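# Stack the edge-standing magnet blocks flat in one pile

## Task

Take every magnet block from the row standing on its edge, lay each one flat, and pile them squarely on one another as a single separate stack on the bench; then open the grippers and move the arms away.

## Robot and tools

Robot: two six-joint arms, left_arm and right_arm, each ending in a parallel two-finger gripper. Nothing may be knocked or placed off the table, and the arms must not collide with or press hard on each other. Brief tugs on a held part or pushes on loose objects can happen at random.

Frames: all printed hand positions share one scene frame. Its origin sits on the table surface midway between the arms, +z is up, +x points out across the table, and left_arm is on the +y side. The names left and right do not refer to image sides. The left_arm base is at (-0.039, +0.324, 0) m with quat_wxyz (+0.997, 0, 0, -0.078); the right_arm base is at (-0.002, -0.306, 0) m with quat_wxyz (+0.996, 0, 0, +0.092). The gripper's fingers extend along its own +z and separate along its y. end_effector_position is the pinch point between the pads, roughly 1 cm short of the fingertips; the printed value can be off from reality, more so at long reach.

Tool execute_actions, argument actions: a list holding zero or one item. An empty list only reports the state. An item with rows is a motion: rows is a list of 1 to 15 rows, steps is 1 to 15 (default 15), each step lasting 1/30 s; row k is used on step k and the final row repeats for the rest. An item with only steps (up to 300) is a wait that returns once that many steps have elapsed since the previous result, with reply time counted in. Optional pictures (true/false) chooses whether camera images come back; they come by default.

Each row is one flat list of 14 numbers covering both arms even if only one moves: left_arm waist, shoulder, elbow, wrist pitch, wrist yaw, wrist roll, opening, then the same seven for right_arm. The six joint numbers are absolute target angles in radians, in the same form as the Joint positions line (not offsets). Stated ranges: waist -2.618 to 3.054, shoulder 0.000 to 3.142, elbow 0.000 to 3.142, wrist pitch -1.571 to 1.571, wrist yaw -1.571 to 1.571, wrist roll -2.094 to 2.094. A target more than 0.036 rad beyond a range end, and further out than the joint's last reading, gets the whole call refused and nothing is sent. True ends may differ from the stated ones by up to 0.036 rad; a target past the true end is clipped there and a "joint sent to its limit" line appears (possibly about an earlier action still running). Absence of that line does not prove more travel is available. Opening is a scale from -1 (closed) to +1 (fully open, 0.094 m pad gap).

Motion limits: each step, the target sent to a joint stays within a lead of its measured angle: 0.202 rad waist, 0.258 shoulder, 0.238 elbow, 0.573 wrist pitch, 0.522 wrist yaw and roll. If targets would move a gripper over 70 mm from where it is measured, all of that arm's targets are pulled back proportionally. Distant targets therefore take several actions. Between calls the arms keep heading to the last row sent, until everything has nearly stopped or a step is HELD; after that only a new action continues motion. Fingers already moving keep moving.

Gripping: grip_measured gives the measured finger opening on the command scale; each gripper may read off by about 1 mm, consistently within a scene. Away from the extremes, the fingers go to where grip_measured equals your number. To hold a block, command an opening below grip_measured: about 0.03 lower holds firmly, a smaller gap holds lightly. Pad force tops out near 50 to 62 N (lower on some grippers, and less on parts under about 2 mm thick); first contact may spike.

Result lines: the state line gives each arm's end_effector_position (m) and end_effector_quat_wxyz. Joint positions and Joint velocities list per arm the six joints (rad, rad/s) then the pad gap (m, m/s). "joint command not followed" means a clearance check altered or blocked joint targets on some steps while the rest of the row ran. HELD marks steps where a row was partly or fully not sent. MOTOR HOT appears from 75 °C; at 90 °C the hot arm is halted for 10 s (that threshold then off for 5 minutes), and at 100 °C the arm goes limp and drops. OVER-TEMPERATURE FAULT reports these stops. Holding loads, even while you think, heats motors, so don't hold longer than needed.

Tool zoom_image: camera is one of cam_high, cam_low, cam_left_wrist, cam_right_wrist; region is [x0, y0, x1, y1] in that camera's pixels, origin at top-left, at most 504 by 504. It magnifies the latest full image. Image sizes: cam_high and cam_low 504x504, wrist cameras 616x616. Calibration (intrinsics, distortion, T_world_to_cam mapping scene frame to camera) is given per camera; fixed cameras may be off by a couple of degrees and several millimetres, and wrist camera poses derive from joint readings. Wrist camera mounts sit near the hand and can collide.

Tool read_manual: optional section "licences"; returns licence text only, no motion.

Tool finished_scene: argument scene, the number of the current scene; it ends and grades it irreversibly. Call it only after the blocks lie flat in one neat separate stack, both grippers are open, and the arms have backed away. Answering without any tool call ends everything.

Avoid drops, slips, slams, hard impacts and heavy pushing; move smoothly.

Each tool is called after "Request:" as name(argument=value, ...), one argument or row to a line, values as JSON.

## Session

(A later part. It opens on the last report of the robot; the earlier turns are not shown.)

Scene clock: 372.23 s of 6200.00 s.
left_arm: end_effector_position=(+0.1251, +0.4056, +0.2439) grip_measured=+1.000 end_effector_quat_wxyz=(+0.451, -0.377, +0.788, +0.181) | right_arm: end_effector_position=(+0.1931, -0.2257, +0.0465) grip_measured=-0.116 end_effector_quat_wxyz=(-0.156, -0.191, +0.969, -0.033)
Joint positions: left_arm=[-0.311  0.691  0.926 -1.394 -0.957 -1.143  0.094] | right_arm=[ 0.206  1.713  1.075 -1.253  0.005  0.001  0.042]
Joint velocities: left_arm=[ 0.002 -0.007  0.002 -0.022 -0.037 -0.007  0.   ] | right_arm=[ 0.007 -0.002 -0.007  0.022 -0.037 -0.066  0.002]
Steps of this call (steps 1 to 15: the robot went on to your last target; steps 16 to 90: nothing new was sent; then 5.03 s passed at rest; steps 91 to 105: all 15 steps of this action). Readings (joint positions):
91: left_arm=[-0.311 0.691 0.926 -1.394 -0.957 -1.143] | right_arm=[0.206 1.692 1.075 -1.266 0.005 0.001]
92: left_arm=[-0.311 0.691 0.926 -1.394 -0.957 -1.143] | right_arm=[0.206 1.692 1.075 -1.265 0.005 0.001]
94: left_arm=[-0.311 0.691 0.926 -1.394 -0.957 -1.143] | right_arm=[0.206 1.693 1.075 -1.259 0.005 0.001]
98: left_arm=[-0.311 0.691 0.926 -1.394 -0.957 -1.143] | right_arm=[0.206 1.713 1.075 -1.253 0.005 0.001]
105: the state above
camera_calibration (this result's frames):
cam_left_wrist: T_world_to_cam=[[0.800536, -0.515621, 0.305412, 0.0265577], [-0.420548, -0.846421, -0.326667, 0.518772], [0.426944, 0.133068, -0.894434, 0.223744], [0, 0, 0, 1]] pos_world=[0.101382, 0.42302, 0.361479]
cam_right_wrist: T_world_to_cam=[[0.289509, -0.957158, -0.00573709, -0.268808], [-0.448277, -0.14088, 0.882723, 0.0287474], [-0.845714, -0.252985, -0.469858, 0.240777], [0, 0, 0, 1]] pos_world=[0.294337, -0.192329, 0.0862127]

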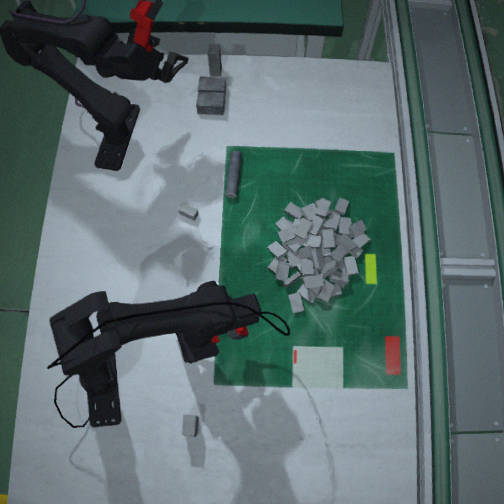

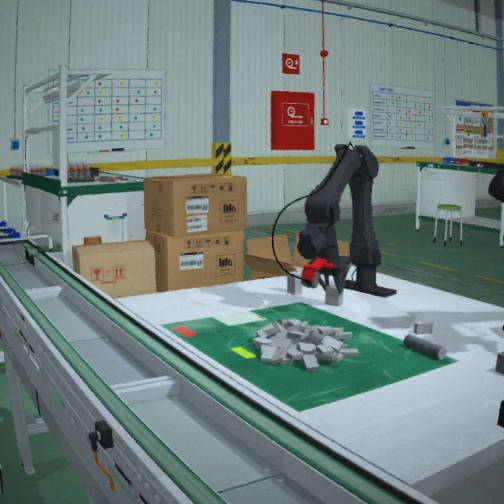

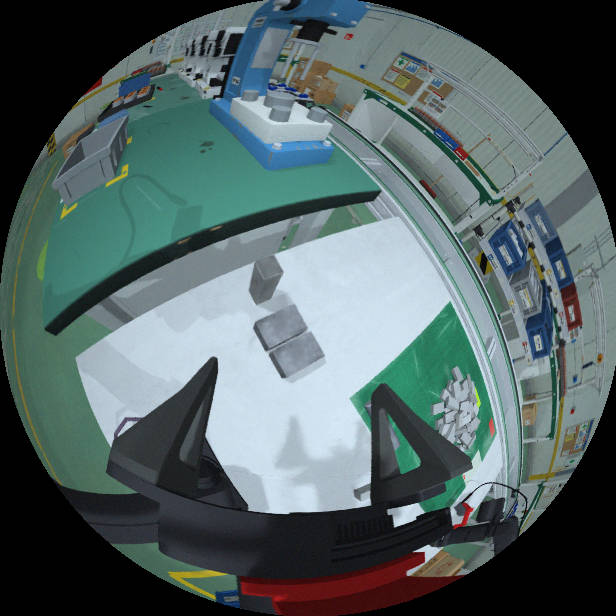

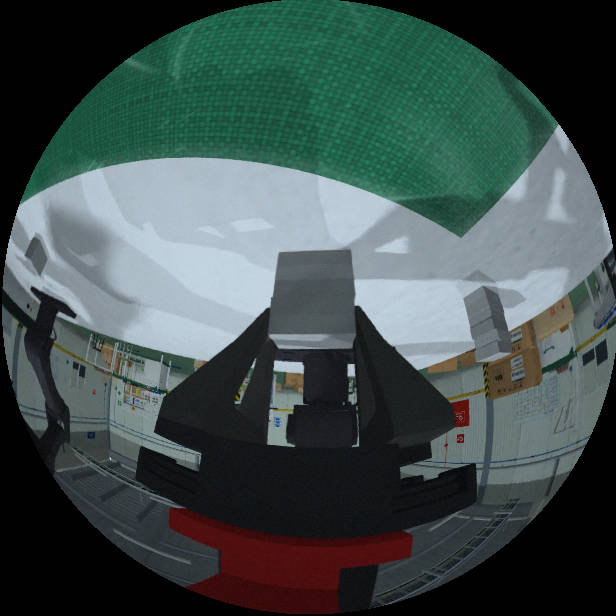

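Request:
execute_actions(
  actions=[
    {"rows":[[-0.3,0.7,0.93,-1.4,-0.975,-1.142,1,0.203,1.715,1.073,-1.253,0,0.005,-0.12],[-0.3,0.7,0.93,-1.4,-0.975,-1.142,1,0.203,1.715,1.073,-1.253,0,0.005,-0.09],[-0.3,0.7,0.93,-1.4,-0.975,-1.142,1,0.203,1.715,1.073,-1.253,0,0.005,-0.07],[-0.3,0.7,0.93,-1.4,-0.975,-1.142,1,0.203,1.715,1.073,-1.253,0,0.005,-0.04],[-0.3,0.7,0.93,-1.4,-0.975,-1.142,1,0.203,1.715,1.073,-1.253,0,0.005,0],[-0.3,0.7,0.93,-1.4,-0.975,-1.142,1,0.203,1.715,1.073,-1.253,0,0.005,0.2],[-0.3,0.7,0.93,-1.4,-0.975,-1.142,1,0.203,1.715,1.073,-1.253,0,0.005,0.6],[-0.3,0.7,0.93,-1.4,-0.975,-1.142,1,0.203,1.69,1.09,-1.25,0,0.005,0.6],[-0.3,0.7,0.93,-1.4,-0.975,-1.142,1,0.203,1.66,1.11,-1.25,0,0.005,0.6],[-0.3,0.7,0.93,-1.4,-0.975,-1.142,1,0.203,1.63,1.14,-1.25,0,0.005,0.6],[-0.3,0.7,0.93,-1.4,-0.975,-1.142,1,0.203,1.6,1.17,-1.25,0,0.005,0.6],[-0.3,0.7,0.93,-1.4,-0.975,-1.142,1,0.203,1.57,1.2,-1.24,0,0.005,0.6],[-0.3,0.7,0.93,-1.4,-0.975,-1.142,1,0.203,1.55,1.22,-1.22,0,0.005,0.6],[-0.3,0.7,0.93,-1.4,-0.975,-1.142,1,0.203,1.53,1.24,-1.18,0,0.005,0.6],[-0.3,0.7,0.93,-1.4,-0.975,-1.142,1,0.203,1.52,1.25,-1.12,0,0.005,0.6]]},
  ],
  pictures=false,
)

Request:
execute_actions(
  actions=[
    {"rows":[[-0.3,0.7,0.93,-1.4,-0.975,-1.142,1,0.2,1.52,1.25,-1.05,0,0.005,0.7],[-0.3,0.7,0.93,-1.4,-0.975,-1.142,1,0.2,1.52,1.25,-0.95,0,0.005,0.7],[-0.3,0.7,0.93,-1.4,-0.975,-1.142,1,0.23,1.52,1.25,-0.85,0,0.005,0.7],[-0.3,0.7,0.93,-1.4,-0.975,-1.142,1,0.27,1.52,1.25,-0.75,0,0.005,0.7],[-0.3,0.7,0.93,-1.4,-0.975,-1.142,1,0.32,1.52,1.2,-0.65,0,0.005,0.7],[-0.3,0.7,0.93,-1.4,-0.975,-1.142,1,0.37,1.52,1.15,-0.55,0,0.005,0.7],[-0.3,0.7,0.93,-1.4,-0.975,-1.142,1,0.42,1.52,1.1,-0.45,0,0.005,0.7],[-0.3,0.7,0.93,-1.4,-0.975,-1.142,1,0.47,1.52,1.05,-0.35,0,0.005,0.7],[-0.3,0.7,0.93,-1.4,-0.975,-1.142,1,0.52,1.52,1.0,-0.25,0,0.005,0.7],[-0.3,0.7,0.93,-1.4,-0.975,-1.142,1,0.57,1.52,0.95,-0.15,0,0.005,0.7],[-0.3,0.7,0.93,-1.4,-0.975,-1.142,1,0.62,1.52,0.9,-0.05,0,0.005,0.7],[-0.3,0.7,0.93,-1.4,-0.975,-1.142,1,0.67,1.52,0.85,0.05,0,0.005,0.7],[-0.3,0.7,0.93,-1.4,-0.975,-1.142,1,0.72,1.52,0.8,0.15,0,0.005,0.7],[-0.3,0.7,0.93,-1.4,-0.975,-1.142,1,0.77,1.52,0.75,0.25,0,0.005,0.7],[-0.3,0.7,0.93,-1.4,-0.975,-1.142,1,0.82,1.52,0.71,0.35,0,0.005,0.7]]},
  ],
  pictures=false,
)

Request:
execute_actions(
  actions=[
    {"rows":[[-0.3,0.7,0.93,-1.4,-0.975,-1.142,1,0.86,1.54,0.67,0.45,0,0.005,0.7],[-0.3,0.7,0.93,-1.4,-0.975,-1.142,1,0.9,1.56,0.64,0.55,0,0.005,0.7],[-0.3,0.7,0.93,-1.4,-0.975,-1.142,1,0.93,1.58,0.61,0.65,0,0.005,0.7],[-0.3,0.7,0.93,-1.4,-0.975,-1.142,1,0.95,1.61,0.58,0.75,0,0.005,0.7],[-0.3,0.7,0.93,-1.4,-0.975,-1.142,1,0.964,1.64,0.555,0.85,0,0.005,0.7],[-0.3,0.7,0.93,-1.4,-0.975,-1.142,1,0.974,1.67,0.535,0.95,0,0.005,0.7],[-0.3,0.7,0.93,-1.4,-0.975,-1.142,1,0.984,1.7,0.52,1.05,0,0.005,0.7],[-0.3,0.7,0.93,-1.4,-0.975,-1.142,1,0.993,1.74,0.51,1.14,0,0.005,0.7],[-0.3,0.7,0.93,-1.4,-0.975,-1.142,1,0.998,1.78,0.503,1.21,0,0.005,0.7],[-0.3,0.7,0.93,-1.4,-0.975,-1.142,1,0.998,1.82,0.497,1.25,0,0.005,0.7],[-0.3,0.7,0.93,-1.4,-0.975,-1.142,1,0.998,1.85,0.497,1.26,0,0.005,0.7],[-0.3,0.7,0.93,-1.4,-0.975,-1.142,1,0.998,1.88,0.497,1.26,0,0.005,0.7],[-0.3,0.7,0.93,-1.4,-0.975,-1.142,1,0.998,1.91,0.497,1.26,0,0.005,0.7],[-0.3,0.7,0.93,-1.4,-0.975,-1.142,1,0.998,1.94,0.497,1.26,0,0.005,0.7],[-0.3,0.7,0.93,-1.4,-0.975,-1.142,1,0.998,1.96,0.497,1.26,0,0.005,0.7]]},
  ],
  pictures=false,
)

Request:
execute_actions(
  actions=[
    {"rows":[[-0.3,0.7,0.93,-1.4,-0.975,-1.142,1,0.998,1.975,0.497,1.26,0,0.005,0.5],[-0.3,0.7,0.93,-1.4,-0.975,-1.142,1,0.998,1.99,0.497,1.26,0,0.005,0.5],[-0.3,0.7,0.93,-1.4,-0.975,-1.142,1,0.998,2.005,0.497,1.26,0,0.005,0.5],[-0.3,0.7,0.93,-1.4,-0.975,-1.142,1,0.998,2.02,0.497,1.26,0,0.005,0.4],[-0.3,0.7,0.93,-1.4,-0.975,-1.142,1,0.998,2.03,0.497,1.26,0,0.005,0.4],[-0.3,0.7,0.93,-1.4,-0.975,-1.142,1,0.998,2.04,0.497,1.26,0,0.005,0.4],[-0.3,0.7,0.93,-1.4,-0.975,-1.142,1,0.998,2.05,0.497,1.26,0,0.005,0.4],[-0.3,0.7,0.93,-1.4,-0.975,-1.142,1,0.998,2.06,0.497,1.26,0,0.005,0.4],[-0.3,0.7,0.93,-1.4,-0.975,-1.142,1,0.998,2.07,0.497,1.26,0,0.005,0.4],[-0.3,0.7,0.93,-1.4,-0.975,-1.142,1,0.998,2.08,0.497,1.26,0,0.005,0.4],[-0.3,0.7,0.93,-1.4,-0.975,-1.142,1,0.998,2.09,0.497,1.26,0,0.005,0.4],[-0.3,0.7,0.93,-1.4,-0.975,-1.142,1,0.998,2.098,0.497,1.26,0,0.005,0.2]]},
  ],
)

Scene clock: 430.57 s of 6200.00 s.
left_arm: end_effector_position=(+0.1251, +0.4056, +0.2439) grip_measured=+1.000 end_effector_quat_wxyz=(+0.451, -0.377, +0.788, +0.181) | right_arm: end_effector_position=(+0.2373, -0.2076, +0.0966) grip_measured=+0.598 end_effector_quat_wxyz=(-0.024, -0.193, +0.981, -0.007)
Joint positions: left_arm=[-0.311  0.691  0.926 -1.394 -0.957 -1.143  0.094] | right_arm=[ 0.206  1.58   1.189 -1.23   0.005  0.001  0.075]
Joint velocities: left_arm=[-0.007 -0.012 -0.022  0.022 -0.007  0.037  0.   ] | right_arm=[-0.012 -0.818  0.779  0.637 -0.022 -0.11  -0.001]
Steps of this call (steps 1 to 15: the robot went on to your last target; steps 16 to 90: nothing new was sent; then 54.83 s passed at rest; steps 91 to 105: all 15 steps of this action). Readings (joint positions):
91: left_arm=[-0.311 0.691 0.926 -1.394 -0.957 -1.143] | right_arm=[0.206 1.713 1.075 -1.253 0.005 0.001]
92: left_arm=[-0.311 0.691 0.926 -1.394 -0.957 -1.143] | right_arm=[0.206 1.713 1.075 -1.253 0.005 0.001]
94: left_arm=[-0.311 0.691 0.926 -1.394 -0.957 -1.143] | right_arm=[0.206 1.713 1.075 -1.253 0.005 0.001]
98: left_arm=[-0.311 0.691 0.926 -1.394 -0.957 -1.143] | right_arm=[0.206 1.713 1.075 -1.253 0.005 0.001]
105: the state above

Scene clock: 431.07 s of 6200.00 s.
left_arm: end_effector_position=(+0.1251, +0.4056, +0.2439) grip_measured=+1.000 end_effector_quat_wxyz=(+0.451, -0.377, +0.788, +0.181) | right_arm: end_effector_position=(+0.2448, +0.0155, +0.0909) grip_measured=+0.698 end_effector_quat_wxyz=(+0.346, -0.406, +0.829, +0.168)
Joint positions: left_arm=[-0.311  0.691  0.926 -1.394 -0.957 -1.143  0.094] | right_arm=[ 0.732  1.515  0.797 -0.063  0.005  0.002  0.08 ]
Joint velocities: left_arm=[ 0.002  0.007 -0.012  0.007 -0.051 -0.022  0.   ] | right_arm=[ 1.404  0.002 -1.473  2.703  0.022 -0.022 -0.   ]
Steps of this call (steps 1 to 15: all 15 steps of this action). Readings (joint positions):
1: left_arm=[-0.311 0.691 0.926 -1.394 -0.957 -1.143] | right_arm=[0.206 1.554 1.213 -1.201 0.005 0.001]
2: left_arm=[-0.311 0.691 0.926 -1.394 -0.957 -1.143] | right_arm=[0.206 1.534 1.230 -1.161 0.005 0.001]
4: left_arm=[-0.311 0.691 0.926 -1.394 -0.957 -1.143] | right_arm=[0.215 1.516 1.242 -1.046 0.007 0.001]
8: left_arm=[-0.311 0.691 0.926 -1.394 -0.957 -1.143] | right_arm=[0.357 1.515 1.163 -0.704 0.015 0.002]
15: the state above

Scene clock: 431.57 s of 6200.00 s.
left_arm: end_effector_position=(+0.1251, +0.4056, +0.2439) grip_measured=+1.000 end_effector_quat_wxyz=(+0.451, -0.377, +0.788, +0.181) | right_arm: end_effector_position=(+0.1695, +0.1097, +0.0756) grip_measured=+0.698 end_effector_quat_wxyz=(+0.508, -0.439, +0.658, +0.341)
Joint positions: left_arm=[-0.311  0.691  0.926 -1.394 -0.957 -1.143  0.094] | right_arm=[ 0.991  1.904  0.513  1.137 -0.005  0.002  0.08 ]
Joint velocities: left_arm=[-0.007 -0.007 -0.002  0.037 -0.051 -0.007  0.   ] | right_arm=[-0.007  0.789  0.002  0.784 -0.051 -0.022 -0.   ]
Steps of this call (steps 1 to 15: all 15 steps of this action). Readings (joint positions):
1: left_arm=[-0.311 0.691 0.926 -1.394 -0.957 -1.143] | right_arm=[0.780 1.518 0.749 0.028 0.003 0.002]
2: left_arm=[-0.311 0.691 0.926 -1.394 -0.957 -1.143] | right_arm=[0.826 1.526 0.707 0.121 0.002 0.002]
4: left_arm=[-0.311 0.691 0.926 -1.394 -0.957 -1.143] | right_arm=[0.904 1.560 0.641 0.314 -0.001 0.002]
8: left_arm=[-0.311 0.691 0.926 -1.394 -0.957 -1.143] | right_arm=[0.976 1.671 0.545 0.707 -0.005 0.002]
15: the state above

Scene clock: 432.07 s of 6200.00 s.
left_arm: end_effector_position=(+0.1251, +0.4056, +0.2439) grip_measured=+1.000 end_effector_quat_wxyz=(+0.451, -0.377, +0.788, +0.181) | right_arm: end_effector_position=(+0.1675, +0.1048, +0.0220) grip_measured=+0.203 end_effector_quat_wxyz=(+0.482, -0.452, +0.677, +0.324)
Joint positions: left_arm=[-0.311  0.691  0.926 -1.394 -0.957 -1.143  0.094] | right_arm=[ 0.991  2.087  0.513  1.241 -0.005  0.002  0.057]
Joint velocities: left_arm=[-0.007  0.002  0.002 -0.007 -0.022 -0.066  0.   ] | right_arm=[-0.002  0.056 -0.012 -0.022  0.007 -0.037 -0.003]
Steps of this call (steps 1 to 15: all 15 steps of this action). Readings (joint positions):
1: left_arm=[-0.311 0.691 0.926 -1.394 -0.957 -1.143] | right_arm=[0.991 1.929 0.513 1.159 -0.005 0.002]
2: left_arm=[-0.311 0.691 0.926 -1.394 -0.957 -1.143] | right_arm=[0.991 1.950 0.513 1.175 -0.005 0.002]
4: left_arm=[-0.311 0.691 0.926 -1.394 -0.957 -1.143] | right_arm=[0.991 1.985 0.513 1.199 -0.005 0.002]
8: left_arm=[-0.311 0.691 0.926 -1.394 -0.957 -1.143] | right_arm=[0.991 2.032 0.513 1.225 -0.005 0.002]
15: the state above
camera_calibration (this result's frames):
cam_left_wrist: T_world_to_cam=[[0.800536, -0.515621, 0.305412, 0.0265577], [-0.420548, -0.846421, -0.326667, 0.518772], [0.426944, 0.133068, -0.894434, 0.223744], [0, 0, 0, 1]] pos_world=[0.101382, 0.42302, 0.361479]
cam_right_wrist: T_world_to_cam=[[0.923276, -0.371117, -0.0991689, -0.110655], [-0.373483, -0.806856, -0.457705, 0.172173], [0.089847, 0.459626, -0.883556, 0.0689473], [0, 0, 0, 1]] pos_world=[0.160274, 0.0661628, 0.12875]

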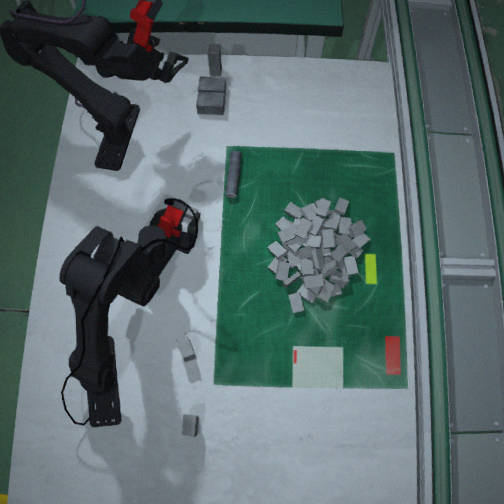

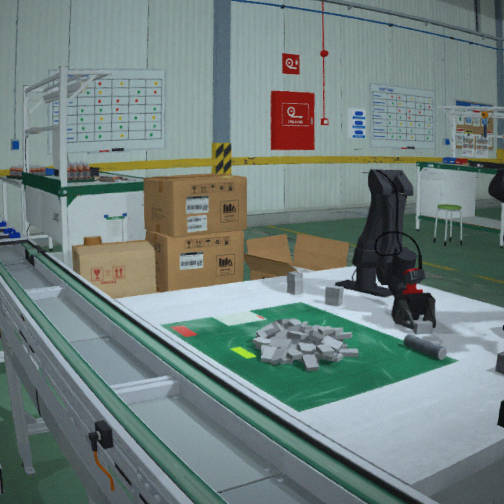

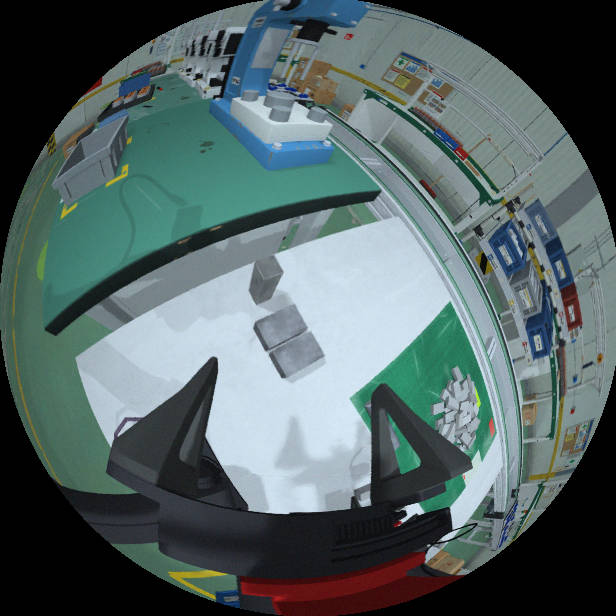

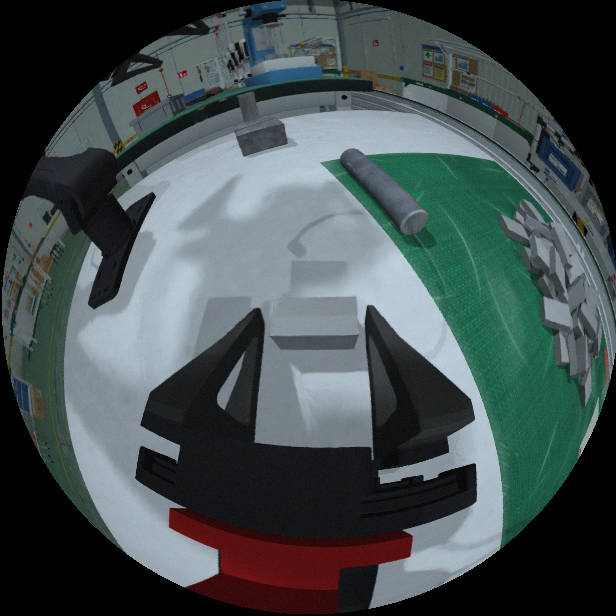

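Request:
execute_actions(
  actions=[
    {"rows":[[-0.3,0.7,0.93,-1.4,-0.975,-1.142,1,0.993,2.09,0.51,1.24,0,0.005,0.15],[-0.3,0.7,0.93,-1.4,-0.975,-1.142,1,0.993,2.09,0.51,1.24,0,0.005,0.1],[-0.3,0.7,0.93,-1.4,-0.975,-1.142,1,0.993,2.09,0.51,1.24,0,0.005,0.05],[-0.3,0.7,0.93,-1.4,-0.975,-1.142,1,0.993,2.09,0.51,1.24,0,0.005,0],[-0.3,0.7,0.93,-1.4,-0.975,-1.142,1,0.993,2.09,0.51,1.24,0,0.005,-0.04],[-0.3,0.7,0.93,-1.4,-0.975,-1.142,1,0.993,2.09,0.51,1.24,0,0.005,-0.07],[-0.3,0.7,0.93,-1.4,-0.975,-1.142,1,0.993,2.09,0.51,1.24,0,0.005,-0.1],[-0.3,0.7,0.93,-1.4,-0.975,-1.142,1,0.993,2.09,0.51,1.24,0,0.005,-0.13],[-0.3,0.7,0.93,-1.4,-0.975,-1.142,1,0.993,2.09,0.51,1.24,0,0.005,-0.17]],"steps":14},
  ],
  pictures=false,
)

Request:
execute_actions(
  actions=[
    {"rows":[[-0.3,0.7,0.93,-1.4,-0.975,-1.142,1,0.993,2.075,0.51,1.26,0,0.005,-0.17],[-0.3,0.7,0.93,-1.4,-0.975,-1.142,1,0.993,2.065,0.51,1.26,0,0.005,-0.17],[-0.3,0.7,0.93,-1.4,-0.975,-1.142,1,0.993,2.05,0.51,1.26,0,0.005,-0.17],[-0.3,0.7,0.93,-1.4,-0.975,-1.142,1,0.993,2.03,0.51,1.26,0,0.005,-0.17],[-0.3,0.7,0.93,-1.4,-0.975,-1.142,1,0.993,2.01,0.51,1.25,0,0.005,-0.17],[-0.3,0.7,0.93,-1.4,-0.975,-1.142,1,0.993,1.98,0.51,1.23,0,0.005,-0.17],[-0.3,0.7,0.93,-1.4,-0.975,-1.142,1,0.993,1.94,0.51,1.2,0,0.005,-0.17],[-0.3,0.7,0.93,-1.4,-0.975,-1.142,1,0.98,1.9,0.51,1.15,0,0.005,-0.17],[-0.3,0.7,0.93,-1.4,-0.975,-1.142,1,0.96,1.86,0.52,1.09,0,0.005,-0.17],[-0.3,0.7,0.93,-1.4,-0.975,-1.142,1,0.93,1.82,0.55,1.02,0,0.005,-0.17],[-0.3,0.7,0.93,-1.4,-0.975,-1.142,1,0.9,1.78,0.58,0.94,0,0.005,-0.17],[-0.3,0.7,0.93,-1.4,-0.975,-1.142,1,0.87,1.74,0.62,0.85,0,0.005,-0.17],[-0.3,0.7,0.93,-1.4,-0.975,-1.142,1,0.84,1.7,0.66,0.76,0,0.005,-0.17],[-0.3,0.7,0.93,-1.4,-0.975,-1.142,1,0.81,1.66,0.7,0.67,0,0.005,-0.17],[-0.3,0.7,0.93,-1.4,-0.975,-1.142,1,0.78,1.62,0.74,0.58,0,0.005,-0.17]]},
  ],
  pictures=false,
)

Request:
execute_actions(
  actions=[
    {"rows":[[-0.3,0.7,0.93,-1.4,-0.975,-1.142,1,0.75,1.59,0.78,0.49,0,0.005,-0.17],[-0.3,0.7,0.93,-1.4,-0.975,-1.142,1,0.72,1.56,0.82,0.4,0,0.005,-0.17],[-0.3,0.7,0.93,-1.4,-0.975,-1.142,1,0.69,1.53,0.86,0.31,0,0.005,-0.17],[-0.3,0.7,0.93,-1.4,-0.975,-1.142,1,0.66,1.51,0.9,0.22,0,0.005,-0.17],[-0.3,0.7,0.93,-1.4,-0.975,-1.142,1,0.63,1.5,0.94,0.13,0,0.005,-0.17],[-0.3,0.7,0.93,-1.4,-0.975,-1.142,1,0.6,1.5,0.98,0.04,0,0.005,-0.17],[-0.3,0.7,0.93,-1.4,-0.975,-1.142,1,0.57,1.5,1.02,-0.05,0,0.005,-0.17],[-0.3,0.7,0.93,-1.4,-0.975,-1.142,1,0.54,1.5,1.06,-0.14,0,0.005,-0.17],[-0.3,0.7,0.93,-1.4,-0.975,-1.142,1,0.51,1.5,1.1,-0.23,0,0.005,-0.17],[-0.3,0.7,0.93,-1.4,-0.975,-1.142,1,0.48,1.5,1.14,-0.32,0,0.005,-0.17],[-0.3,0.7,0.93,-1.4,-0.975,-1.142,1,0.45,1.5,1.18,-0.41,0,0.005,-0.17],[-0.3,0.7,0.93,-1.4,-0.975,-1.142,1,0.42,1.5,1.21,-0.5,0,0.005,-0.17],[-0.3,0.7,0.93,-1.4,-0.975,-1.142,1,0.39,1.5,1.23,-0.59,0,0.005,-0.17],[-0.3,0.7,0.93,-1.4,-0.975,-1.142,1,0.36,1.5,1.24,-0.68,0,0.005,-0.17],[-0.3,0.7,0.93,-1.4,-0.975,-1.142,1,0.33,1.5,1.24,-0.77,0,0.005,-0.17]]},
  ],
  pictures=false,
)

Request:
execute_actions(
  actions=[
    {"rows":[[-0.3,0.7,0.93,-1.4,-0.975,-1.142,1,0.3,1.5,1.24,-0.86,0,0.005,-0.17],[-0.3,0.7,0.93,-1.4,-0.975,-1.142,1,0.275,1.5,1.24,-0.95,0,0.005,-0.17],[-0.3,0.7,0.93,-1.4,-0.975,-1.142,1,0.255,1.5,1.24,-1.04,0,0.005,-0.17],[-0.3,0.7,0.93,-1.4,-0.975,-1.142,1,0.24,1.5,1.24,-1.13,0,0.005,-0.17],[-0.3,0.7,0.93,-1.4,-0.975,-1.142,1,0.23,1.5,1.24,-1.22,0,0.005,-0.17],[-0.3,0.7,0.93,-1.4,-0.975,-1.142,1,0.22,1.5,1.24,-1.3,0,0.005,-0.17],[-0.3,0.7,0.93,-1.4,-0.975,-1.142,1,0.21,1.5,1.23,-1.37,0,0.005,-0.17],[-0.3,0.7,0.93,-1.4,-0.975,-1.142,1,0.203,1.5,1.21,-1.42,0,0.005,-0.17],[-0.3,0.7,0.93,-1.4,-0.975,-1.142,1,0.198,1.5,1.195,-1.43,0,0.005,-0.17],[-0.3,0.7,0.93,-1.4,-0.975,-1.142,1,0.198,1.51,1.18,-1.43,0,0.005,-0.17],[-0.3,0.7,0.93,-1.4,-0.975,-1.142,1,0.198,1.52,1.165,-1.43,0,0.005,-0.17],[-0.3,0.7,0.93,-1.4,-0.975,-1.142,1,0.198,1.53,1.155,-1.43,0,0.005,-0.17],[-0.3,0.7,0.93,-1.4,-0.975,-1.142,1,0.198,1.545,1.145,-1.42,0,0.005,-0.17],[-0.3,0.7,0.93,-1.4,-0.975,-1.142,1,0.198,1.56,1.135,-1.41,0,0.005,-0.17],[-0.3,0.7,0.93,-1.4,-0.975,-1.142,1,0.198,1.58,1.127,-1.4,0,0.005,-0.17]]},
  ],
  pictures=false,
)

Request:
execute_actions(
  actions=[
    {"rows":[[-0.3,0.7,0.93,-1.4,-0.975,-1.142,1,0.198,1.6,1.127,-1.385,0,0.005,-0.17],[-0.3,0.7,0.93,-1.4,-0.975,-1.142,1,0.198,1.62,1.127,-1.37,0,0.005,-0.17],[-0.3,0.7,0.93,-1.4,-0.975,-1.142,1,0.198,1.635,1.127,-1.355,0,0.005,-0.17],[-0.3,0.7,0.93,-1.4,-0.975,-1.142,1,0.198,1.65,1.127,-1.345,0,0.005,-0.17],[-0.3,0.7,0.93,-1.4,-0.975,-1.142,1,0.198,1.662,1.127,-1.335,0,0.005,-0.17]]},
  ],
)

Request:
zoom_image(
  camera="cam_right_wrist",
  region=[220,200,420,400],
)

Scene clock: 473.40 s of 6200.00 s.
left_arm: end_effector_position=(+0.1251, +0.4056, +0.2439) grip_measured=+1.000 end_effector_quat_wxyz=(+0.451, -0.377, +0.788, +0.181) | right_arm: end_effector_position=(+0.1680, +0.1051, +0.0230) grip_measured=-0.116 end_effector_quat_wxyz=(+0.484, -0.450, +0.676, +0.324)
Joint positions: left_arm=[-0.311  0.691  0.926 -1.394 -0.957 -1.143  0.094] | right_arm=[ 0.991  2.088  0.513  1.248 -0.003  0.002  0.042]
Joint velocities: left_arm=[ 0.002 -0.007 -0.007  0.007 -0.022 -0.007  0.   ] | right_arm=[-0.002 -0.017  0.002 -0.022  0.022  0.007 -0.   ]
Steps of this call (steps 1 to 15: the robot went on to your last target; steps 16 to 90: nothing new was sent; then 37.87 s passed at rest; steps 91 to 104: all 14 steps of this action). Readings (joint positions):
91: left_arm=[-0.311 0.691 0.926 -1.394 -0.957 -1.143] | right_arm=[0.991 2.088 0.513 1.248 -0.005 0.002]
92: left_arm=[-0.311 0.691 0.926 -1.394 -0.957 -1.143] | right_arm=[0.991 2.088 0.513 1.248 -0.005 0.002]
94: left_arm=[-0.311 0.691 0.926 -1.394 -0.957 -1.143] | right_arm=[0.991 2.088 0.513 1.248 -0.005 0.002]
98: left_arm=[-0.311 0.691 0.926 -1.394 -0.957 -1.143] | right_arm=[0.991 2.088 0.513 1.248 -0.003 0.002]
104: the state above

Scene clock: 473.90 s of 6200.00 s.
left_arm: end_effector_position=(+0.1251, +0.4056, +0.2439) grip_measured=+1.000 end_effector_quat_wxyz=(+0.451, -0.377, +0.788, +0.181) | right_arm: end_effector_position=(+0.2340, +0.0973, +0.1279) grip_measured=-0.116 end_effector_quat_wxyz=(+0.531, -0.393, +0.685, +0.308)
Joint positions: left_arm=[-0.311  0.691  0.926 -1.394 -0.957 -1.143  0.094] | right_arm=[ 0.85   1.726  0.633  0.844 -0.013  0.002  0.042]
Joint velocities: left_arm=[ 0.007 -0.012 -0.012  0.037 -0.051 -0.051  0.   ] | right_arm=[-0.965 -1.057  1.189 -2.293 -0.007  0.007 -0.001]
Steps of this call (steps 1 to 15: all 15 steps of this action). Readings (joint positions):
1: left_arm=[-0.311 0.691 0.926 -1.394 -0.957 -1.143] | right_arm=[0.991 2.088 0.513 1.248 -0.003 0.002]
2: left_arm=[-0.311 0.691 0.926 -1.394 -0.957 -1.143] | right_arm=[0.991 2.088 0.513 1.248 -0.003 0.002]
4: left_arm=[-0.311 0.691 0.926 -1.394 -0.957 -1.143] | right_arm=[0.991 2.081 0.513 1.243 -0.003 0.002]
8: left_arm=[-0.311 0.691 0.926 -1.394 -0.957 -1.143] | right_arm=[0.991 2.004 0.513 1.189 -0.003 0.002]
15: the state above

Scene clock: 474.40 s of 6200.00 s.
left_arm: end_effector_position=(+0.1251, +0.4056, +0.2439) grip_measured=+1.000 end_effector_quat_wxyz=(+0.451, -0.377, +0.788, +0.181) | right_arm: end_effector_position=(+0.3760, -0.0606, +0.2111) grip_measured=-0.116 end_effector_quat_wxyz=(+0.418, -0.254, +0.864, +0.124)
Joint positions: left_arm=[-0.311  0.691  0.926 -1.394 -0.957 -1.143  0.094] | right_arm=[ 0.389  1.512  1.205 -0.362 -0.001  0.002  0.042]
Joint velocities: left_arm=[ 0.007  0.007 -0.002 -0.154  0.007  0.037  0.   ] | right_arm=[-0.862 -0.007  0.481 -2.44   0.007  0.095 -0.001]
Steps of this call (steps 1 to 15: all 15 steps of this action). Readings (joint positions):
1: left_arm=[-0.311 0.691 0.926 -1.394 -0.957 -1.143] | right_arm=[0.816 1.690 0.674 0.771 -0.012 0.002]
2: left_arm=[-0.311 0.691 0.926 -1.394 -0.957 -1.143] | right_arm=[0.783 1.654 0.718 0.697 -0.010 0.002]
4: left_arm=[-0.311 0.691 0.926 -1.394 -0.957 -1.143] | right_arm=[0.719 1.588 0.805 0.546 -0.008 0.002]
8: left_arm=[-0.311 0.691 0.926 -1.394 -0.957 -1.143] | right_arm=[0.599 1.515 0.979 0.242 -0.005 0.002]
15: the state above

Scene clock: 474.90 s of 6200.00 s.
left_arm: end_effector_position=(+0.1251, +0.4056, +0.2439) grip_measured=+1.000 end_effector_quat_wxyz=(+0.451, -0.377, +0.788, +0.181) | right_arm: end_effector_position=(+0.2018, -0.2225, +0.0991) grip_measured=-0.116 end_effector_quat_wxyz=(-0.078, -0.192, +0.978, -0.019)
Joint positions: left_arm=[-0.311  0.691  0.926 -1.394 -0.957 -1.143  0.094] | right_arm=[ 0.205  1.537  1.146 -1.339  0.006  0.002  0.042]
Joint velocities: left_arm=[-0.007 -0.002 -0.012 -0.022 -0.037 -0.022  0.   ] | right_arm=[ 0.007  0.383 -0.266 -0.564  0.051  0.051  0.001]
Steps of this call (steps 1 to 15: all 15 steps of this action). Readings (joint positions):
1: left_arm=[-0.311 0.691 0.926 -1.394 -0.957 -1.143] | right_arm=[0.360 1.512 1.216 -0.441 -0.000 0.002]
2: left_arm=[-0.311 0.691 0.926 -1.394 -0.957 -1.143] | right_arm=[0.331 1.512 1.220 -0.516 0.001 0.002]
4: left_arm=[-0.311 0.691 0.926 -1.394 -0.957 -1.143] | right_arm=[0.283 1.512 1.220 -0.676 0.004 0.002]
8: left_arm=[-0.311 0.691 0.926 -1.394 -0.957 -1.143] | right_arm=[0.228 1.512 1.218 -1.004 0.006 0.002]
15: the state above

Scene clock: 475.40 s of 6200.00 s.
left_arm: end_effector_position=(+0.1251, +0.4056, +0.2439) grip_measured=+1.000 end_effector_quat_wxyz=(+0.451, -0.377, +0.788, +0.181) | right_arm: end_effector_position=(+0.1937, -0.2258, +0.0714) grip_measured=-0.116 end_effector_quat_wxyz=(-0.147, -0.191, +0.970, -0.032)
Joint positions: left_arm=[-0.311  0.691  0.926 -1.394 -0.957 -1.143  0.094] | right_arm=[ 0.205  1.665  1.131 -1.34   0.006  0.002  0.042]
Joint velocities: left_arm=[-0.012 -0.002  0.017 -0.007  0.051 -0.007  0.   ] | right_arm=[ 0.007 -0.017  0.007 -0.095  0.022 -0.022 -0.001]
Steps of this call (steps 1 to 15: all 15 steps of this action). Readings (joint positions):
1: left_arm=[-0.311 0.691 0.926 -1.394 -0.957 -1.143] | right_arm=[0.205 1.554 1.138 -1.352 0.006 0.002]
2: left_arm=[-0.311 0.691 0.926 -1.394 -0.957 -1.143] | right_arm=[0.205 1.573 1.134 -1.359 0.006 0.002]
4: left_arm=[-0.311 0.691 0.926 -1.394 -0.957 -1.143] | right_arm=[0.205 1.615 1.131 -1.359 0.006 0.002]
8: left_arm=[-0.311 0.691 0.926 -1.394 -0.957 -1.143] | right_arm=[0.205 1.664 1.131 -1.344 0.006 0.002]
15: the state above
camera_calibration (this result's frames):
cam_left_wrist: T_world_to_cam=[[0.800536, -0.515621, 0.305412, 0.0265577], [-0.420548, -0.846421, -0.326667, 0.518772], [0.426944, 0.133068, -0.894434, 0.223744], [0, 0, 0, 1]] pos_world=[0.101382, 0.42302, 0.361479]
cam_right_wrist: T_world_to_cam=[[0.289237, -0.957237, -0.0062826, -0.268817], [-0.463618, -0.145822, 0.873953, 0.00945987], [-0.837496, -0.249867, -0.48597, 0.25333], [0, 0, 0, 1]] pos_world=[0.2943, -0.192644, 0.113154]

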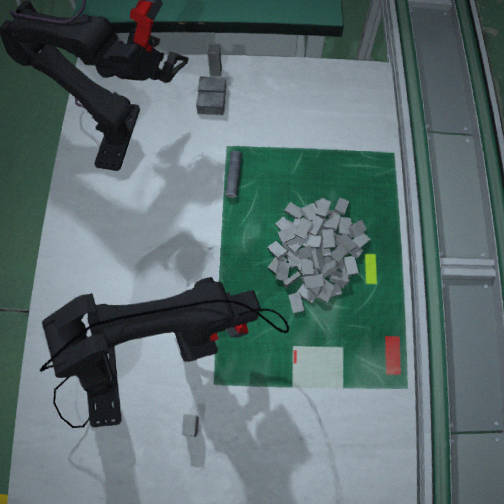

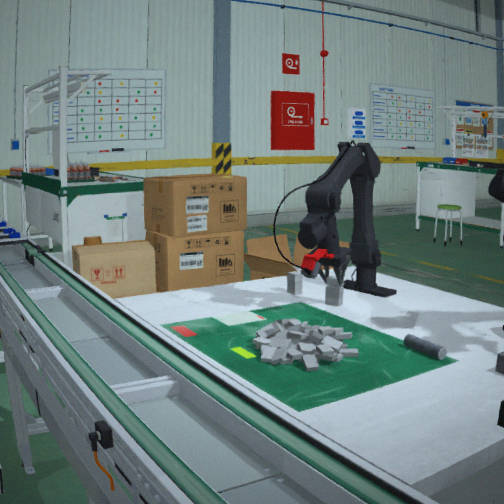

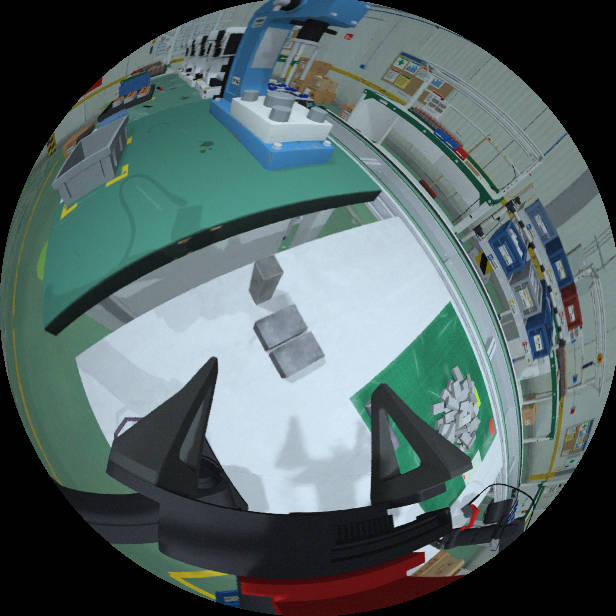

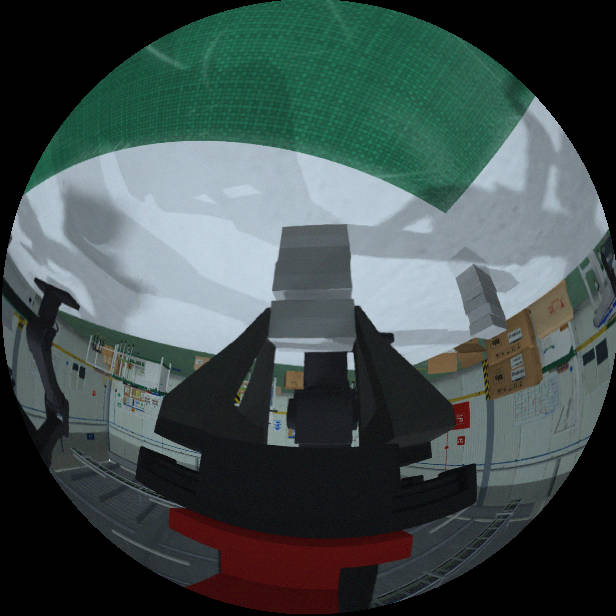

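Region (220, 200, 420, 400) of cam_right_wrist's 616x616 image, scaled by 2.520, with more detail than that image has.

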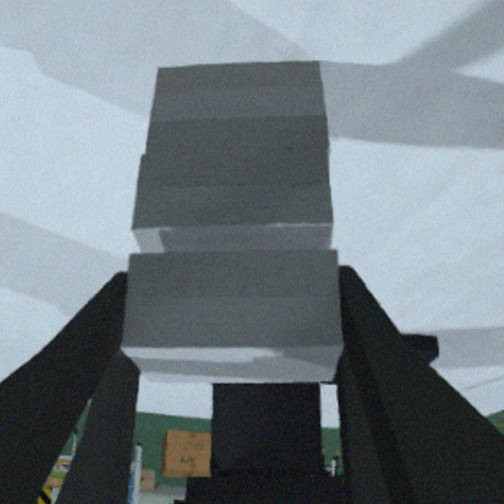

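Target r≈0.2127; currently 0.2115.

Request:
execute_actions(
  actions=[
    {"rows":[[-0.3,0.7,0.93,-1.4,-0.975,-1.142,1,0.198,1.668,1.127,-1.325,0,0.005,-0.17],[-0.3,0.7,0.93,-1.4,-0.975,-1.142,1,0.198,1.674,1.127,-1.32,0,0.005,-0.17],[-0.3,0.7,0.93,-1.4,-0.975,-1.142,1,0.198,1.681,1.127,-1.32,0,0.005,-0.17],[-0.3,0.7,0.93,-1.4,-0.975,-1.142,1,0.198,1.688,1.127,-1.32,0,0.005,-0.17],[-0.3,0.7,0.93,-1.4,-0.975,-1.142,1,0.198,1.698,1.127,-1.32,0,0.005,-0.17]]},
  ],
)

Request:
zoom_image(
  camera="cam_right_wrist",
  region=[220,200,420,400],
)

Request:
zoom_image(
  camera="cam_low",
  region=[300,255,370,315],
)

Scene clock: 485.47 s of 6200.00 s.
left_arm: end_effector_position=(+0.1251, +0.4056, +0.2439) grip_measured=+1.000 end_effector_quat_wxyz=(+0.451, -0.377, +0.788, +0.181) | right_arm: end_effector_position=(+0.1948, -0.2252, +0.0655) grip_measured=-0.116 end_effector_quat_wxyz=(-0.155, -0.190, +0.969, -0.034)
Joint positions: left_arm=[-0.311  0.691  0.926 -1.394 -0.957 -1.143  0.094] | right_arm=[ 0.205  1.691  1.131 -1.329  0.006  0.002  0.042]
Joint velocities: left_arm=[-0.002 -0.007  0.012 -0.037  0.022 -0.007  0.   ] | right_arm=[-0.007 -0.007 -0.002  0.022 -0.037  0.022 -0.   ]
Steps of this call (steps 1 to 15: the robot went on to your last target; steps 16 to 90: nothing new was sent; then 6.57 s passed at rest; steps 91 to 105: all 15 steps of this action). Readings (joint positions):
91: left_arm=[-0.311 0.691 0.926 -1.394 -0.957 -1.143] | right_arm=[0.205 1.665 1.131 -1.339 0.006 0.002]
92: left_arm=[-0.311 0.691 0.926 -1.394 -0.957 -1.143] | right_arm=[0.205 1.665 1.131 -1.338 0.006 0.002]
94: left_arm=[-0.311 0.691 0.926 -1.394 -0.957 -1.143] | right_arm=[0.205 1.668 1.131 -1.334 0.006 0.002]
98: left_arm=[-0.311 0.691 0.926 -1.394 -0.957 -1.143] | right_arm=[0.205 1.689 1.131 -1.329 0.006 0.002]
105: the state above
camera_calibration (this result's frames):
cam_left_wrist: T_world_to_cam=[[0.800536, -0.515621, 0.305412, 0.0265577], [-0.420548, -0.846421, -0.326667, 0.518772], [0.426944, 0.133068, -0.894434, 0.223744], [0, 0, 0, 1]] pos_world=[0.101382, 0.42302, 0.361479]
cam_right_wrist: T_world_to_cam=[[0.28904, -0.957303, -0.00511549, -0.268727], [-0.4505, -0.140731, 0.881615, 0.0133247], [-0.844692, -0.252518, -0.471942, 0.251345], [0, 0, 0, 1]] pos_world=[0.295985, -0.191909, 0.105499]

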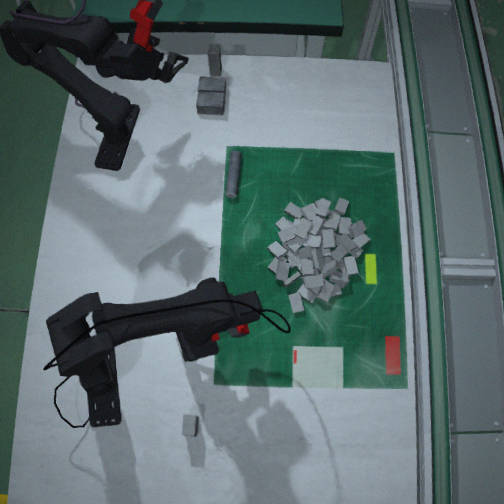

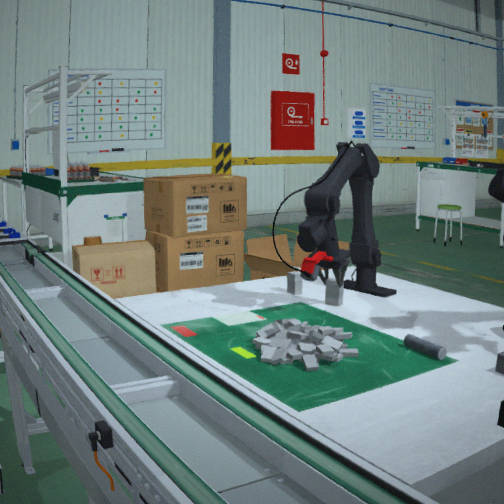

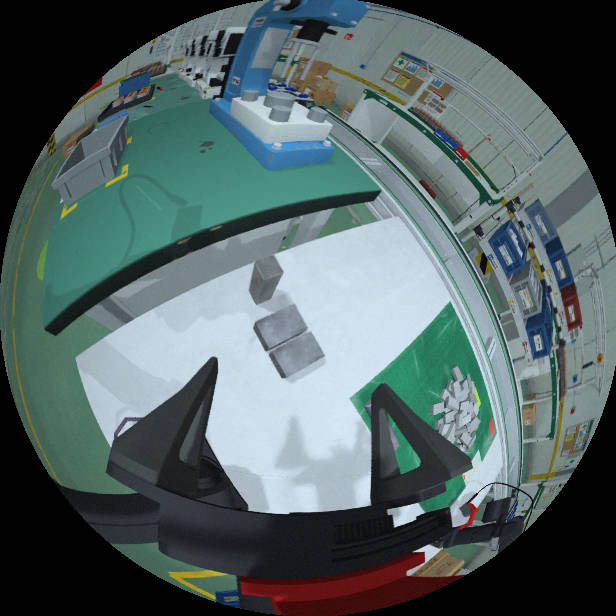

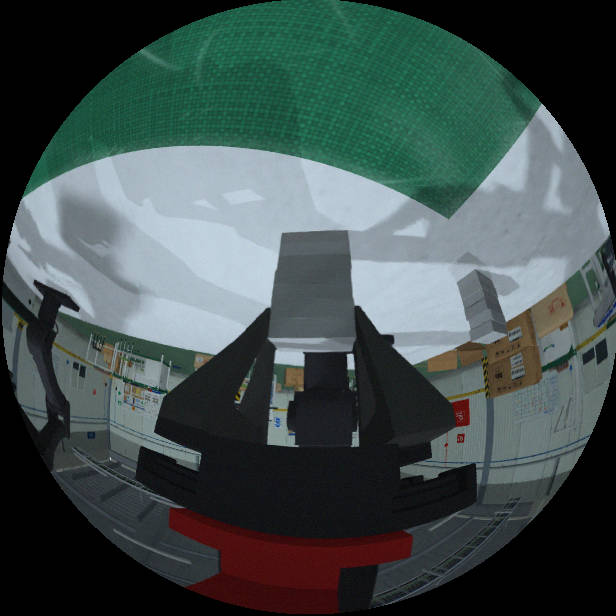

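Region (220, 200, 420, 400) of cam_right_wrist's 616x616 image, scaled by 2.520, with more detail than that image has.

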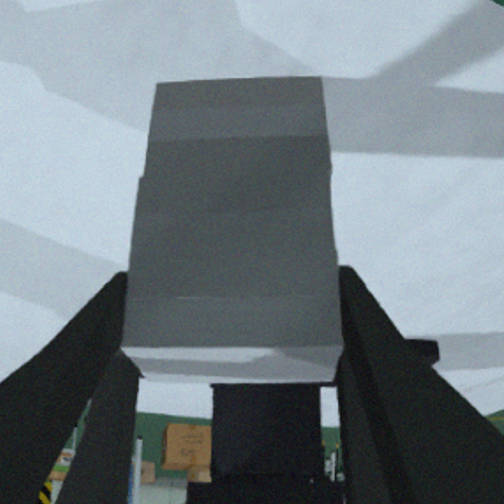

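Region (300, 255, 370, 315) of cam_low's 504x504 image, scaled by 7.200, with more detail than that image has; it fills the top 432 rows of this view, and the rest is white.

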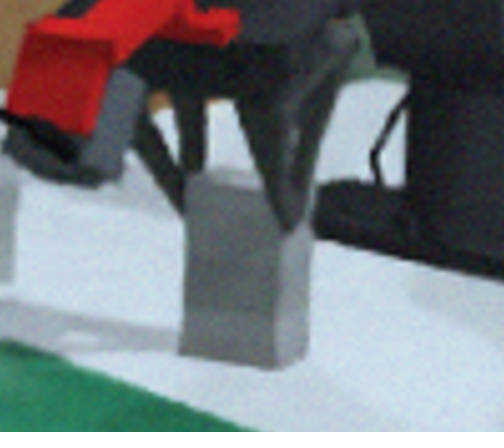

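Request:
execute_actions(
  actions=[
    {"rows":[[-0.3,0.7,0.93,-1.4,-0.975,-1.142,1,0.203,1.693,1.13,-1.329,0,0.005,-0.12],[-0.3,0.7,0.93,-1.4,-0.975,-1.142,1,0.203,1.693,1.13,-1.329,0,0.005,-0.09],[-0.3,0.7,0.93,-1.4,-0.975,-1.142,1,0.203,1.693,1.13,-1.329,0,0.005,-0.07],[-0.3,0.7,0.93,-1.4,-0.975,-1.142,1,0.203,1.693,1.13,-1.329,0,0.005,-0.04],[-0.3,0.7,0.93,-1.4,-0.975,-1.142,1,0.203,1.693,1.13,-1.329,0,0.005,0],[-0.3,0.7,0.93,-1.4,-0.975,-1.142,1,0.203,1.693,1.13,-1.329,0,0.005,0.2],[-0.3,0.7,0.93,-1.4,-0.975,-1.142,1,0.203,1.693,1.13,-1.329,0,0.005,0.6],[-0.3,0.7,0.93,-1.4,-0.975,-1.142,1,0.203,1.67,1.13,-1.329,0,0.005,1],[-0.3,0.7,0.93,-1.4,-0.975,-1.142,1,0.203,1.64,1.13,-1.329,0,0.005,1],[-0.3,0.7,0.93,-1.4,-0.975,-1.142,1,0.203,1.6,1.13,-1.329,0,0.005,1],[-0.3,0.7,0.93,-1.4,-0.975,-1.142,1,0.203,1.55,1.13,-1.329,0,0.005,1],[-0.3,0.7,0.93,-1.4,-0.975,-1.142,1,0.203,1.5,1.13,-1.329,0,0.005,1],[-0.3,0.7,0.93,-1.4,-0.975,-1.142,1,0.203,1.44,1.13,-1.329,0,0.005,1],[-0.3,0.7,0.93,-1.4,-0.975,-1.142,1,0.203,1.38,1.13,-1.329,0,0.005,1],[-0.3,0.7,0.93,-1.4,-0.975,-1.142,1,0.203,1.32,1.13,-1.329,0,0.005,1]]},
  ],
  pictures=false,
)

Request:
execute_actions(
  actions=[
    {"rows":[[-0.3,0.7,0.93,-1.4,-0.975,-1.142,1,0.203,1.26,1.13,-1.329,0,0.005,1],[-0.3,0.7,0.93,-1.4,-0.975,-1.142,1,0.203,1.2,1.13,-1.329,0,0.005,1],[-0.3,0.7,0.93,-1.4,-0.975,-1.142,1,0.203,1.14,1.13,-1.329,0,0.005,1],[-0.3,0.7,0.93,-1.4,-0.975,-1.142,1,0.203,1.08,1.13,-1.329,0,0.005,1],[-0.3,0.7,0.93,-1.4,-0.975,-1.142,1,0.203,1.02,1.13,-1.329,0,0.005,1],[-0.3,0.7,0.93,-1.4,-0.975,-1.142,1,0.203,0.96,1.13,-1.329,0,0.005,1],[-0.3,0.7,0.93,-1.4,-0.975,-1.142,1,0.203,0.9,1.13,-1.329,0,0.005,1],[-0.3,0.7,0.93,-1.4,-0.975,-1.142,1,0.203,0.85,1.13,-1.329,0,0.005,1],[-0.3,0.7,0.93,-1.4,-0.975,-1.142,1,0.203,0.81,1.13,-1.329,0,0.005,1],[-0.3,0.7,0.93,-1.4,-0.975,-1.142,1,0.203,0.78,1.13,-1.329,0,0.005,1],[-0.3,0.7,0.93,-1.4,-0.975,-1.142,1,0.203,0.76,1.13,-1.329,0,0.005,1]]},
  ],
)

Request:
zoom_image(
  camera="cam_low",
  region=[300,255,370,315],
)

Scene clock: 503.40 s of 6200.00 s.
left_arm: end_effector_position=(+0.1251, +0.4056, +0.2439) grip_measured=+1.000 end_effector_quat_wxyz=(+0.451, -0.377, +0.788, +0.181) | right_arm: end_effector_position=(+0.2018, -0.2224, +0.1097) grip_measured=+1.000 end_effector_quat_wxyz=(-0.042, -0.192, +0.980, -0.011)
Joint positions: left_arm=[-0.311  0.691  0.926 -1.394 -0.957 -1.143  0.094] | right_arm=[ 0.205  1.463  1.128 -1.323  0.006  0.002  0.094]
Joint velocities: left_arm=[-0.007  0.002  0.002 -0.037 -0.051 -0.007  0.   ] | right_arm=[ 0.007 -1.839  0.007  0.051  0.066  0.037  0.   ]
Steps of this call (steps 1 to 15: the robot went on to your last target; steps 16 to 90: nothing new was sent; then 14.43 s passed at rest; steps 91 to 105: all 15 steps of this action). Readings (joint positions):
91: left_arm=[-0.311 0.691 0.926 -1.394 -0.957 -1.143] | right_arm=[0.205 1.691 1.131 -1.329 0.006 0.002]
92: left_arm=[-0.311 0.691 0.926 -1.394 -0.957 -1.143] | right_arm=[0.205 1.691 1.131 -1.329 0.006 0.002]
94: left_arm=[-0.311 0.691 0.926 -1.394 -0.957 -1.143] | right_arm=[0.205 1.691 1.131 -1.329 0.006 0.002]
98: left_arm=[-0.311 0.691 0.926 -1.394 -0.957 -1.143] | right_arm=[0.205 1.691 1.131 -1.329 0.006 0.002]
105: the state above

Scene clock: 503.90 s of 6200.00 s.
left_arm: end_effector_position=(+0.1251, +0.4056, +0.2439) grip_measured=+1.000 end_effector_quat_wxyz=(+0.451, -0.377, +0.788, +0.181) | right_arm: end_effector_position=(+0.1631, -0.2382, +0.2424) grip_measured=+1.000 end_effector_quat_wxyz=(+0.300, -0.182, +0.935, +0.057)
Joint positions: left_arm=[-0.311  0.691  0.926 -1.394 -0.957 -1.143  0.094] | right_arm=[ 0.205  0.756  1.128 -1.322  0.006  0.002  0.094]
Joint velocities: left_arm=[-0.017 -0.012 -0.012 -0.037  0.081  0.022  0.   ] | right_arm=[-0.007  0.002 -0.007  0.037 -0.037 -0.007  0.   ]
Steps of this call (steps 1 to 15: all 15 steps of this action). Readings (joint positions):
1: left_arm=[-0.311 0.691 0.926 -1.394 -0.957 -1.143] | right_arm=[0.205 1.397 1.128 -1.322 0.006 0.002]
2: left_arm=[-0.311 0.691 0.926 -1.394 -0.957 -1.143] | right_arm=[0.205 1.330 1.128 -1.321 0.006 0.002]
4: left_arm=[-0.311 0.691 0.926 -1.394 -0.957 -1.143] | right_arm=[0.205 1.200 1.128 -1.320 0.006 0.002]
8: left_arm=[-0.311 0.691 0.926 -1.394 -0.957 -1.143] | right_arm=[0.205 0.961 1.128 -1.319 0.006 0.002]
15: the state above
camera_calibration (this result's frames):
cam_left_wrist: T_world_to_cam=[[0.800536, -0.515621, 0.305412, 0.0265577], [-0.420548, -0.846421, -0.326667, 0.518772], [0.426944, 0.133068, -0.894434, 0.223744], [0, 0, 0, 1]] pos_world=[0.101382, 0.42302, 0.361479]
cam_right_wrist: T_world_to_cam=[[0.32903, -0.940917, -0.0800887, -0.255543], [-0.930652, -0.337477, 0.14141, 0.0520964], [-0.160083, 0.0280064, -0.986706, 0.384704], [0, 0, 0, 1]] pos_world=[0.19415, -0.233637, 0.351757]

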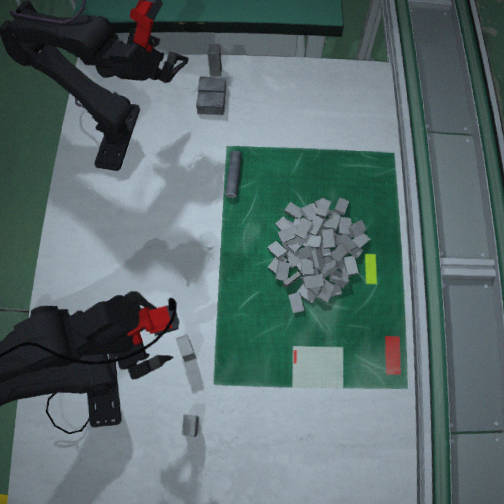

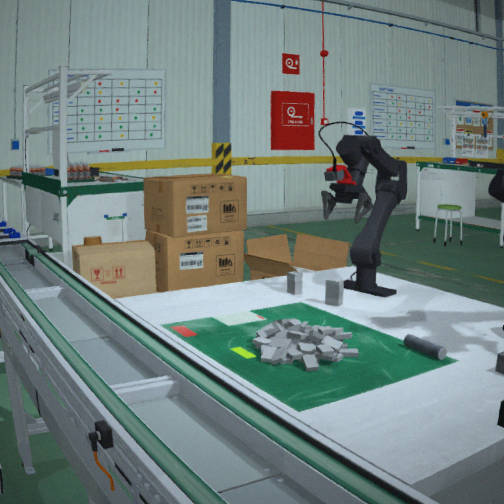

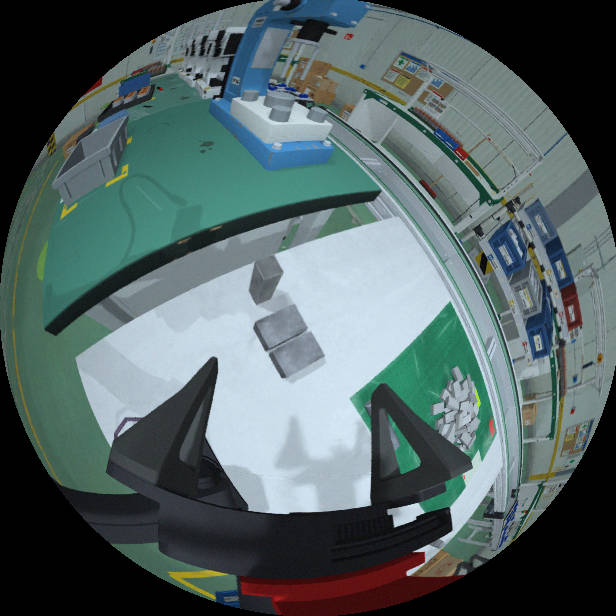

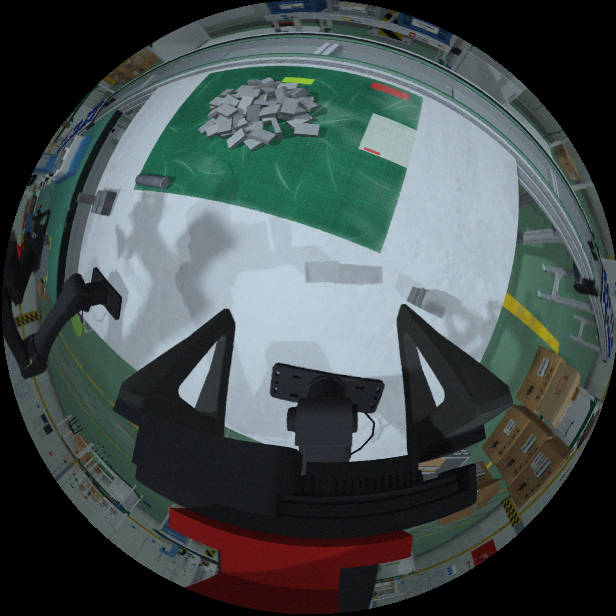

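Region (300, 255, 370, 315) of cam_low's 504x504 image, scaled by 7.200, with more detail than that image has; it fills the top 432 rows of this view, and the rest is white.

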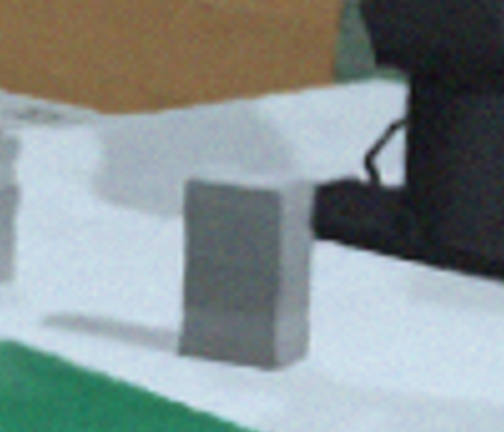

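Request:
finished_scene(
  scene=2,
)

The scene is finished: the task was done.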